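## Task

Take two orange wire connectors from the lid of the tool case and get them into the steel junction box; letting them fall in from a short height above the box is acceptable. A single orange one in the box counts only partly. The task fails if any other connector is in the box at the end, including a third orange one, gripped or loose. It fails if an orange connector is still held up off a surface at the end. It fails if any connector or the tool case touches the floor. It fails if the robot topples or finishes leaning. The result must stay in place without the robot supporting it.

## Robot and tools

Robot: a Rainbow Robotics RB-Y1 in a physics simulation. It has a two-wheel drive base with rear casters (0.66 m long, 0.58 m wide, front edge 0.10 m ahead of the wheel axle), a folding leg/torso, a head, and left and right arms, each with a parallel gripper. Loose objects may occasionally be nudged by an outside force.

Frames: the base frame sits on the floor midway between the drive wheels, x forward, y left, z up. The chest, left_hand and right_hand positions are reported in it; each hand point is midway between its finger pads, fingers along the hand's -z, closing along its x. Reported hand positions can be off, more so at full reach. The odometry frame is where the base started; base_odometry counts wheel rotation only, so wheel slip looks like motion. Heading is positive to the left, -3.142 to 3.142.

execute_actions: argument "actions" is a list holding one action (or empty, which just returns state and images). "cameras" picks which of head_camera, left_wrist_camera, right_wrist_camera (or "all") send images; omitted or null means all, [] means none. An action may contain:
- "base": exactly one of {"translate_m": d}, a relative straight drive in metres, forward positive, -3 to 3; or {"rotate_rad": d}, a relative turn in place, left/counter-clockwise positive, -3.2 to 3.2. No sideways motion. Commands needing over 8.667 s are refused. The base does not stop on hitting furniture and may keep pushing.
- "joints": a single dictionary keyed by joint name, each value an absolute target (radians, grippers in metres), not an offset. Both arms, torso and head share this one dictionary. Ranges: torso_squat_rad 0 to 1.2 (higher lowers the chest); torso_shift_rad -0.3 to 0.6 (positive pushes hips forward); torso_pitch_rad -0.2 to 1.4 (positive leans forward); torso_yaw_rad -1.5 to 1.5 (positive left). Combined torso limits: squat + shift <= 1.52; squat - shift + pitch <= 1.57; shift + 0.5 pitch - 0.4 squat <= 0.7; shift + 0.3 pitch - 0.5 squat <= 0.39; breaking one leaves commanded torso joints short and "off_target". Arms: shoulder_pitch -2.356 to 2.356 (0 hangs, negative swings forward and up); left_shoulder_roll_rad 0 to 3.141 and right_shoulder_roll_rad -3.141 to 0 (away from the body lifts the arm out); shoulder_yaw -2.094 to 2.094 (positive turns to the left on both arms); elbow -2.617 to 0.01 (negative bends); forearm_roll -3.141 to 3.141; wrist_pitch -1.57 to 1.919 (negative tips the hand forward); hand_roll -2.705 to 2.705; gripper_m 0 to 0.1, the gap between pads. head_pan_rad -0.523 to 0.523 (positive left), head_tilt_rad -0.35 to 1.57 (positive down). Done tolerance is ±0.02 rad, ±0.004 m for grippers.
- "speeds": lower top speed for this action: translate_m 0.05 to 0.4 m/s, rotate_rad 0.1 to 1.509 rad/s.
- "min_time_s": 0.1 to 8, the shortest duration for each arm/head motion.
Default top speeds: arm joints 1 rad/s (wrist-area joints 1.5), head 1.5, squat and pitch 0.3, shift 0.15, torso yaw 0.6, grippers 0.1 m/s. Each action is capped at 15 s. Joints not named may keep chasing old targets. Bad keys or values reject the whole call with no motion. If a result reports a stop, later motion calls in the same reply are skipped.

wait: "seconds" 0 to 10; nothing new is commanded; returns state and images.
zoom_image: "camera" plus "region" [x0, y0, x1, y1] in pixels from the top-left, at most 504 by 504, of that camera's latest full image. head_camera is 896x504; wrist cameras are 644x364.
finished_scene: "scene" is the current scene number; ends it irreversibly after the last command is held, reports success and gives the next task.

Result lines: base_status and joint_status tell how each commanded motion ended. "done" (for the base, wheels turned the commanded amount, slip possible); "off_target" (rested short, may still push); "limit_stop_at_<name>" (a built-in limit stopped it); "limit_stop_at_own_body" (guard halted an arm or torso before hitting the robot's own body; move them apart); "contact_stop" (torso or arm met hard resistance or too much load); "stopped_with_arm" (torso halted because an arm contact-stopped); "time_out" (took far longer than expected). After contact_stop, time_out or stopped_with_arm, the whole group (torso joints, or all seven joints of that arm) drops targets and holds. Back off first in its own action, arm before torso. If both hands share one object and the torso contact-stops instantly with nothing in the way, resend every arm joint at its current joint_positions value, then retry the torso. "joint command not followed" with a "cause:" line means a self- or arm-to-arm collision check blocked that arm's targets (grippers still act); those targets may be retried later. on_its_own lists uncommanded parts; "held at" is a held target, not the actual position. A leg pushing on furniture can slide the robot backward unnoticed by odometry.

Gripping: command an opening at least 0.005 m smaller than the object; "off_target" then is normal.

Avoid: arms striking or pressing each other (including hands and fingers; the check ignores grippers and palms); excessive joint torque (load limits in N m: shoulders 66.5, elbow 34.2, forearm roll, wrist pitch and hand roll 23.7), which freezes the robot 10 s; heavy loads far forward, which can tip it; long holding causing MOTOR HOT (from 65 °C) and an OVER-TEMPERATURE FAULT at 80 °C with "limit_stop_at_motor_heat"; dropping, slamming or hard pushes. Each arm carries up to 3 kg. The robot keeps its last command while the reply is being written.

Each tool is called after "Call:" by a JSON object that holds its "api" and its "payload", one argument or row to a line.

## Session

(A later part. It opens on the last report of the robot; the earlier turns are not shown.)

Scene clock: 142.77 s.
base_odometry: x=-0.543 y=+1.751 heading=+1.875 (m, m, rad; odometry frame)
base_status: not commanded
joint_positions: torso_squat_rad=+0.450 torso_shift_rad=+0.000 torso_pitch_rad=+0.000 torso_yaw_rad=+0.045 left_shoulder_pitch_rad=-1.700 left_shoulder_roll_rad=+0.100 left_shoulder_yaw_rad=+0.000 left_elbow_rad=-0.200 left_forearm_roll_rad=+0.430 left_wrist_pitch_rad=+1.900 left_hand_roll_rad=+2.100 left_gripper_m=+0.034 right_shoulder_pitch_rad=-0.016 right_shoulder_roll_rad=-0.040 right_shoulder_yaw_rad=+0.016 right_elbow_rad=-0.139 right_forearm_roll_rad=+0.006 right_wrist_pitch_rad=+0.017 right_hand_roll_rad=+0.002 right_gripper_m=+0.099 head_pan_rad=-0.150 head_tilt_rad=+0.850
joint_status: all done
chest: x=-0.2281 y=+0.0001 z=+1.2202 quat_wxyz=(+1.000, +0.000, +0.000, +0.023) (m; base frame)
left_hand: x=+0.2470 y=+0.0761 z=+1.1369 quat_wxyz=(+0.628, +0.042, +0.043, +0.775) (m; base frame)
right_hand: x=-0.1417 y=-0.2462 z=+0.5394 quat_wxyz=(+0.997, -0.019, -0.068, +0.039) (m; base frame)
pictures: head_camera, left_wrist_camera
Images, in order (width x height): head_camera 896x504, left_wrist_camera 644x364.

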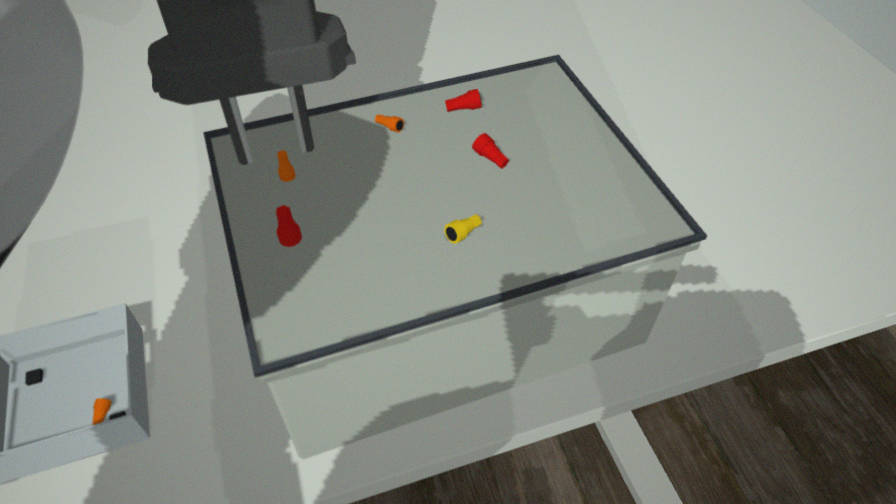

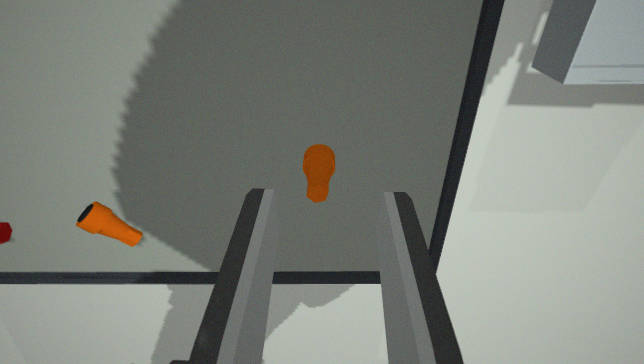

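Call:
{"api": "execute_actions", "payload": {
  "actions": [
    {"base":{"translate_m":-0.004},"joints":{"torso_yaw_rad":0.037,"torso_squat_rad":0.49}}
  ],
  "cameras": ["left_wrist_camera"]
}}

Call:
{"api": "execute_actions", "payload": {
  "actions": [
    {"joints":{"left_gripper_m":0.002}}
  ],
  "cameras": ["left_wrist_camera"]
}}

Call:
{"api": "execute_actions", "payload": {
  "actions": [
    {"joints":{"torso_squat_rad":0.33}}
  ],
  "cameras": ["left_wrist_camera"]
}}

Scene clock: 151.93 s.
base_odometry: x=-0.542 y=+1.747 heading=+1.875 (m, m, rad; odometry frame)
base_status: done
joint_positions: torso_squat_rad=+0.490 torso_shift_rad=+0.000 torso_pitch_rad=+0.000 torso_yaw_rad=+0.037 left_shoulder_pitch_rad=-1.700 left_shoulder_roll_rad=+0.100 left_shoulder_yaw_rad=+0.000 left_elbow_rad=-0.200 left_forearm_roll_rad=+0.430 left_wrist_pitch_rad=+1.900 left_hand_roll_rad=+2.100 left_gripper_m=+0.034 right_shoulder_pitch_rad=-0.016 right_shoulder_roll_rad=-0.040 right_shoulder_yaw_rad=+0.016 right_elbow_rad=-0.138 right_forearm_roll_rad=+0.006 right_wrist_pitch_rad=+0.017 right_hand_roll_rad=+0.002 right_gripper_m=+0.099 head_pan_rad=-0.150 head_tilt_rad=+0.850
joint_status: all done
chest: x=-0.2280 y=+0.0001 z=+1.2076 quat_wxyz=(+1.000, +0.000, +0.000, +0.019) (m; base frame)
left_hand: x=+0.2476 y=+0.0723 z=+1.1242 quat_wxyz=(+0.632, +0.042, +0.043, +0.773) (m; base frame)
right_hand: x=-0.1437 y=-0.2468 z=+0.5267 quat_wxyz=(+0.997, -0.019, -0.068, +0.035) (m; base frame)
pictures: left_wrist_camera
Images, in order (width x height): left_wrist_camera 644x364.

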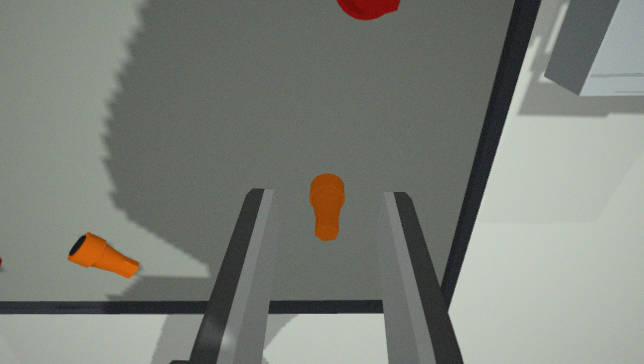

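Scene clock: 152.73 s.
base_odometry: x=-0.542 y=+1.747 heading=+1.875 (m, m, rad; odometry frame)
base_status: not commanded
joint_positions: torso_squat_rad=+0.490 torso_shift_rad=+0.000 torso_pitch_rad=+0.000 torso_yaw_rad=+0.037 left_shoulder_pitch_rad=-1.700 left_shoulder_roll_rad=+0.100 left_shoulder_yaw_rad=+0.000 left_elbow_rad=-0.200 left_forearm_roll_rad=+0.430 left_wrist_pitch_rad=+1.900 left_hand_roll_rad=+2.100 left_gripper_m=+0.008 right_shoulder_pitch_rad=-0.016 right_shoulder_roll_rad=-0.040 right_shoulder_yaw_rad=+0.016 right_elbow_rad=-0.138 right_forearm_roll_rad=+0.006 right_wrist_pitch_rad=+0.017 right_hand_roll_rad=+0.002 right_gripper_m=+0.099 head_pan_rad=-0.150 head_tilt_rad=+0.850
joint_status: left_gripper_m off_target (ended at +0.008, target +0.002)
chest: x=-0.2280 y=+0.0001 z=+1.2076 quat_wxyz=(+1.000, +0.000, +0.000, +0.019) (m; base frame)
left_hand: x=+0.2476 y=+0.0723 z=+1.1242 quat_wxyz=(+0.632, +0.042, +0.043, +0.773) (m; base frame)
right_hand: x=-0.1437 y=-0.2468 z=+0.5267 quat_wxyz=(+0.997, -0.019, -0.068, +0.035) (m; base frame)
pictures: left_wrist_camera
Images, in order (width x height): left_wrist_camera 644x364.

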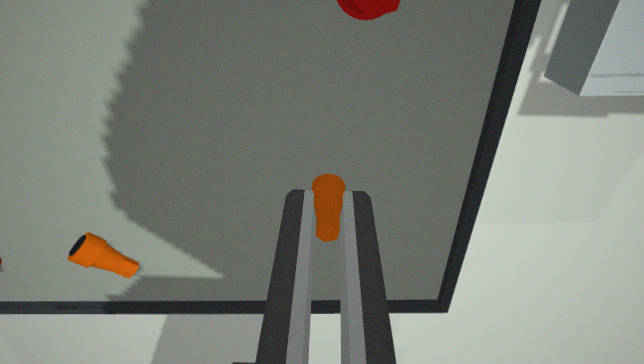

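Scene clock: 154.07 s.
base_odometry: x=-0.542 y=+1.747 heading=+1.875 (m, m, rad; odometry frame)
base_status: not commanded
joint_positions: torso_squat_rad=+0.330 torso_shift_rad=+0.000 torso_pitch_rad=+0.000 torso_yaw_rad=+0.037 left_shoulder_pitch_rad=-1.700 left_shoulder_roll_rad=+0.100 left_shoulder_yaw_rad=+0.000 left_elbow_rad=-0.200 left_forearm_roll_rad=+0.430 left_wrist_pitch_rad=+1.900 left_hand_roll_rad=+2.100 left_gripper_m=+0.008 right_shoulder_pitch_rad=-0.016 right_shoulder_roll_rad=-0.040 right_shoulder_yaw_rad=+0.016 right_elbow_rad=-0.138 right_forearm_roll_rad=+0.006 right_wrist_pitch_rad=+0.017 right_hand_roll_rad=+0.002 right_gripper_m=+0.099 head_pan_rad=-0.150 head_tilt_rad=+0.850
joint_status: all done
chest: x=-0.2279 y=+0.0000 z=+1.2522 quat_wxyz=(+1.000, +0.000, +0.000, +0.019) (m; base frame)
left_hand: x=+0.2477 y=+0.0723 z=+1.1687 quat_wxyz=(+0.632, +0.043, +0.043, +0.773) (m; base frame)
right_hand: x=-0.1438 y=-0.2469 z=+0.5713 quat_wxyz=(+0.997, -0.019, -0.068, +0.035) (m; base frame)
pictures: left_wrist_camera
Images, in order (width x height): left_wrist_camera 644x364.

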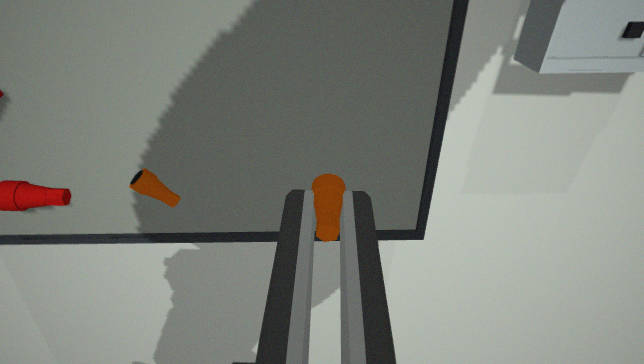

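Call:
{"api": "execute_actions", "payload": {
  "actions": [
    {"joints":{"torso_yaw_rad":0.44,"left_hand_roll_rad":1.9}}
  ],
  "cameras": []
}}

Call:
{"api": "execute_actions", "payload": {
  "actions": [
    {"base":{"translate_m":-0.044},"joints":{"torso_squat_rad":0.72}}
  ],
  "cameras": ["head_camera","left_wrist_camera"]
}}

Scene clock: 160.17 s.
base_odometry: x=-0.542 y=+1.747 heading=+1.875 (m, m, rad; odometry frame)
base_status: not commanded
joint_positions: torso_squat_rad=+0.330 torso_shift_rad=+0.000 torso_pitch_rad=+0.000 torso_yaw_rad=+0.440 left_shoulder_pitch_rad=-1.700 left_shoulder_roll_rad=+0.100 left_shoulder_yaw_rad=+0.000 left_elbow_rad=-0.200 left_forearm_roll_rad=+0.430 left_wrist_pitch_rad=+1.900 left_hand_roll_rad=+1.900 left_gripper_m=+0.008 right_shoulder_pitch_rad=-0.016 right_shoulder_roll_rad=-0.040 right_shoulder_yaw_rad=+0.016 right_elbow_rad=-0.138 right_forearm_roll_rad=+0.006 right_wrist_pitch_rad=+0.017 right_hand_roll_rad=+0.002 right_gripper_m=+0.099 head_pan_rad=-0.150 head_tilt_rad=+0.850
joint_status: all done
chest: x=-0.2279 y=+0.0000 z=+1.2522 quat_wxyz=(+0.976, +0.000, +0.000, +0.218) (m; base frame)
left_hand: x=+0.1813 y=+0.2530 z=+1.1686 quat_wxyz=(+0.550, +0.028, +0.054, +0.833) (m; base frame)
right_hand: x=-0.0539 y=-0.1941 z=+0.5712 quat_wxyz=(+0.970, -0.005, -0.070, +0.233) (m; base frame)
pictures: none
No camera images: the call's "cameras" was empty. Leave "cameras" out to get every camera's image.

Scene clock: 162.33 s.
base_odometry: x=-0.529 y=+1.706 heading=+1.874 (m, m, rad; odometry frame)
base_status: done
joint_positions: torso_squat_rad=+0.720 torso_shift_rad=+0.000 torso_pitch_rad=+0.000 torso_yaw_rad=+0.440 left_shoulder_pitch_rad=-1.700 left_shoulder_roll_rad=+0.100 left_shoulder_yaw_rad=+0.000 left_elbow_rad=-0.200 left_forearm_roll_rad=+0.430 left_wrist_pitch_rad=+1.900 left_hand_roll_rad=+1.900 left_gripper_m=+0.008 right_shoulder_pitch_rad=-0.016 right_shoulder_roll_rad=-0.040 right_shoulder_yaw_rad=+0.016 right_elbow_rad=-0.138 right_forearm_roll_rad=+0.006 right_wrist_pitch_rad=+0.017 right_hand_roll_rad=+0.002 right_gripper_m=+0.099 head_pan_rad=-0.150 head_tilt_rad=+0.850
joint_status: all done
chest: x=-0.2281 y=+0.0001 z=+1.1162 quat_wxyz=(+0.976, +0.000, +0.000, +0.218) (m; base frame)
left_hand: x=+0.1811 y=+0.2531 z=+1.0327 quat_wxyz=(+0.550, +0.028, +0.053, +0.833) (m; base frame)
right_hand: x=-0.0538 y=-0.1940 z=+0.4353 quat_wxyz=(+0.970, -0.005, -0.070, +0.233) (m; base frame)
pictures: head_camera, left_wrist_camera
Images, in order (width x height): head_camera 896x504, left_wrist_camera 644x364.

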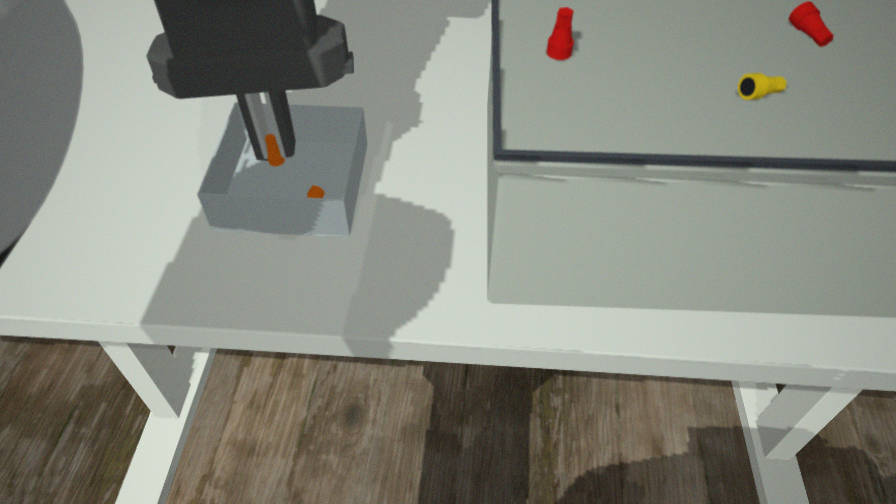

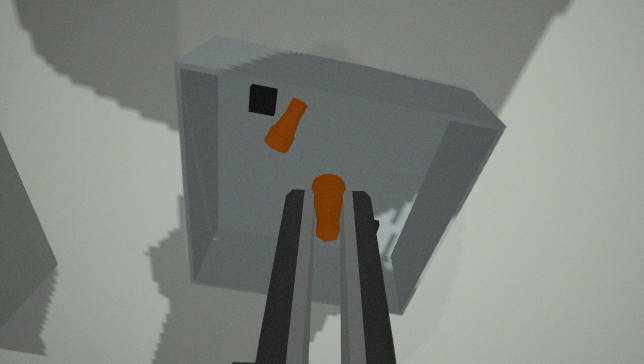

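Call:
{"api": "execute_actions", "payload": {
  "actions": [
    {"joints":{"left_gripper_m":0.034}}
  ],
  "cameras": []
}}

Call:
{"api": "execute_actions", "payload": {
  "actions": [
    {"joints":{"torso_squat_rad":0.64}}
  ],
  "cameras": ["left_wrist_camera"]
}}

Scene clock: 169.33 s.
base_odometry: x=-0.529 y=+1.706 heading=+1.874 (m, m, rad; odometry frame)
base_status: not commanded
joint_positions: torso_squat_rad=+0.720 torso_shift_rad=+0.000 torso_pitch_rad=+0.000 torso_yaw_rad=+0.440 left_shoulder_pitch_rad=-1.700 left_shoulder_roll_rad=+0.100 left_shoulder_yaw_rad=+0.000 left_elbow_rad=-0.200 left_forearm_roll_rad=+0.430 left_wrist_pitch_rad=+1.900 left_hand_roll_rad=+1.900 left_gripper_m=+0.034 right_shoulder_pitch_rad=-0.016 right_shoulder_roll_rad=-0.040 right_shoulder_yaw_rad=+0.016 right_elbow_rad=-0.138 right_forearm_roll_rad=+0.006 right_wrist_pitch_rad=+0.017 right_hand_roll_rad=+0.002 right_gripper_m=+0.099 head_pan_rad=-0.150 head_tilt_rad=+0.850
joint_status: all done
chest: x=-0.2281 y=+0.0001 z=+1.1162 quat_wxyz=(+0.976, +0.000, +0.000, +0.218) (m; base frame)
left_hand: x=+0.1811 y=+0.2531 z=+1.0327 quat_wxyz=(+0.550, +0.028, +0.053, +0.833) (m; base frame)
right_hand: x=-0.0538 y=-0.1940 z=+0.4353 quat_wxyz=(+0.970, -0.005, -0.070, +0.233) (m; base frame)
pictures: none
No camera images: the call's "cameras" was empty. Leave "cameras" out to get every camera's image.

Scene clock: 170.37 s.
base_odometry: x=-0.529 y=+1.706 heading=+1.874 (m, m, rad; odometry frame)
base_status: not commanded
joint_positions: torso_squat_rad=+0.640 torso_shift_rad=+0.000 torso_pitch_rad=+0.000 torso_yaw_rad=+0.440 left_shoulder_pitch_rad=-1.700 left_shoulder_roll_rad=+0.100 left_shoulder_yaw_rad=+0.000 left_elbow_rad=-0.200 left_forearm_roll_rad=+0.430 left_wrist_pitch_rad=+1.900 left_hand_roll_rad=+1.900 left_gripper_m=+0.034 right_shoulder_pitch_rad=-0.016 right_shoulder_roll_rad=-0.040 right_shoulder_yaw_rad=+0.016 right_elbow_rad=-0.138 right_forearm_roll_rad=+0.006 right_wrist_pitch_rad=+0.017 right_hand_roll_rad=+0.002 right_gripper_m=+0.099 head_pan_rad=-0.150 head_tilt_rad=+0.850
joint_status: all done
chest: x=-0.2279 y=+0.0001 z=+1.1514 quat_wxyz=(+0.976, +0.000, +0.000, +0.218) (m; base frame)
left_hand: x=+0.1813 y=+0.2530 z=+1.0678 quat_wxyz=(+0.550, +0.028, +0.054, +0.833) (m; base frame)
right_hand: x=-0.0539 y=-0.1941 z=+0.4704 quat_wxyz=(+0.970, -0.005, -0.070, +0.233) (m; base frame)
pictures: left_wrist_camera
Images, in order (width x height): left_wrist_camera 644x364.

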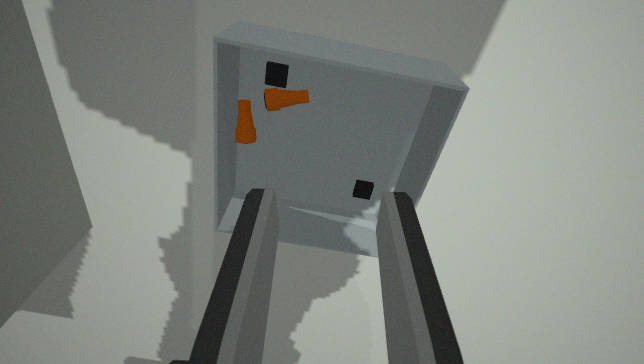

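Call:
{"api": "finished_scene", "payload": {
  "scene": 2
}}

The scene is finished: the task was done.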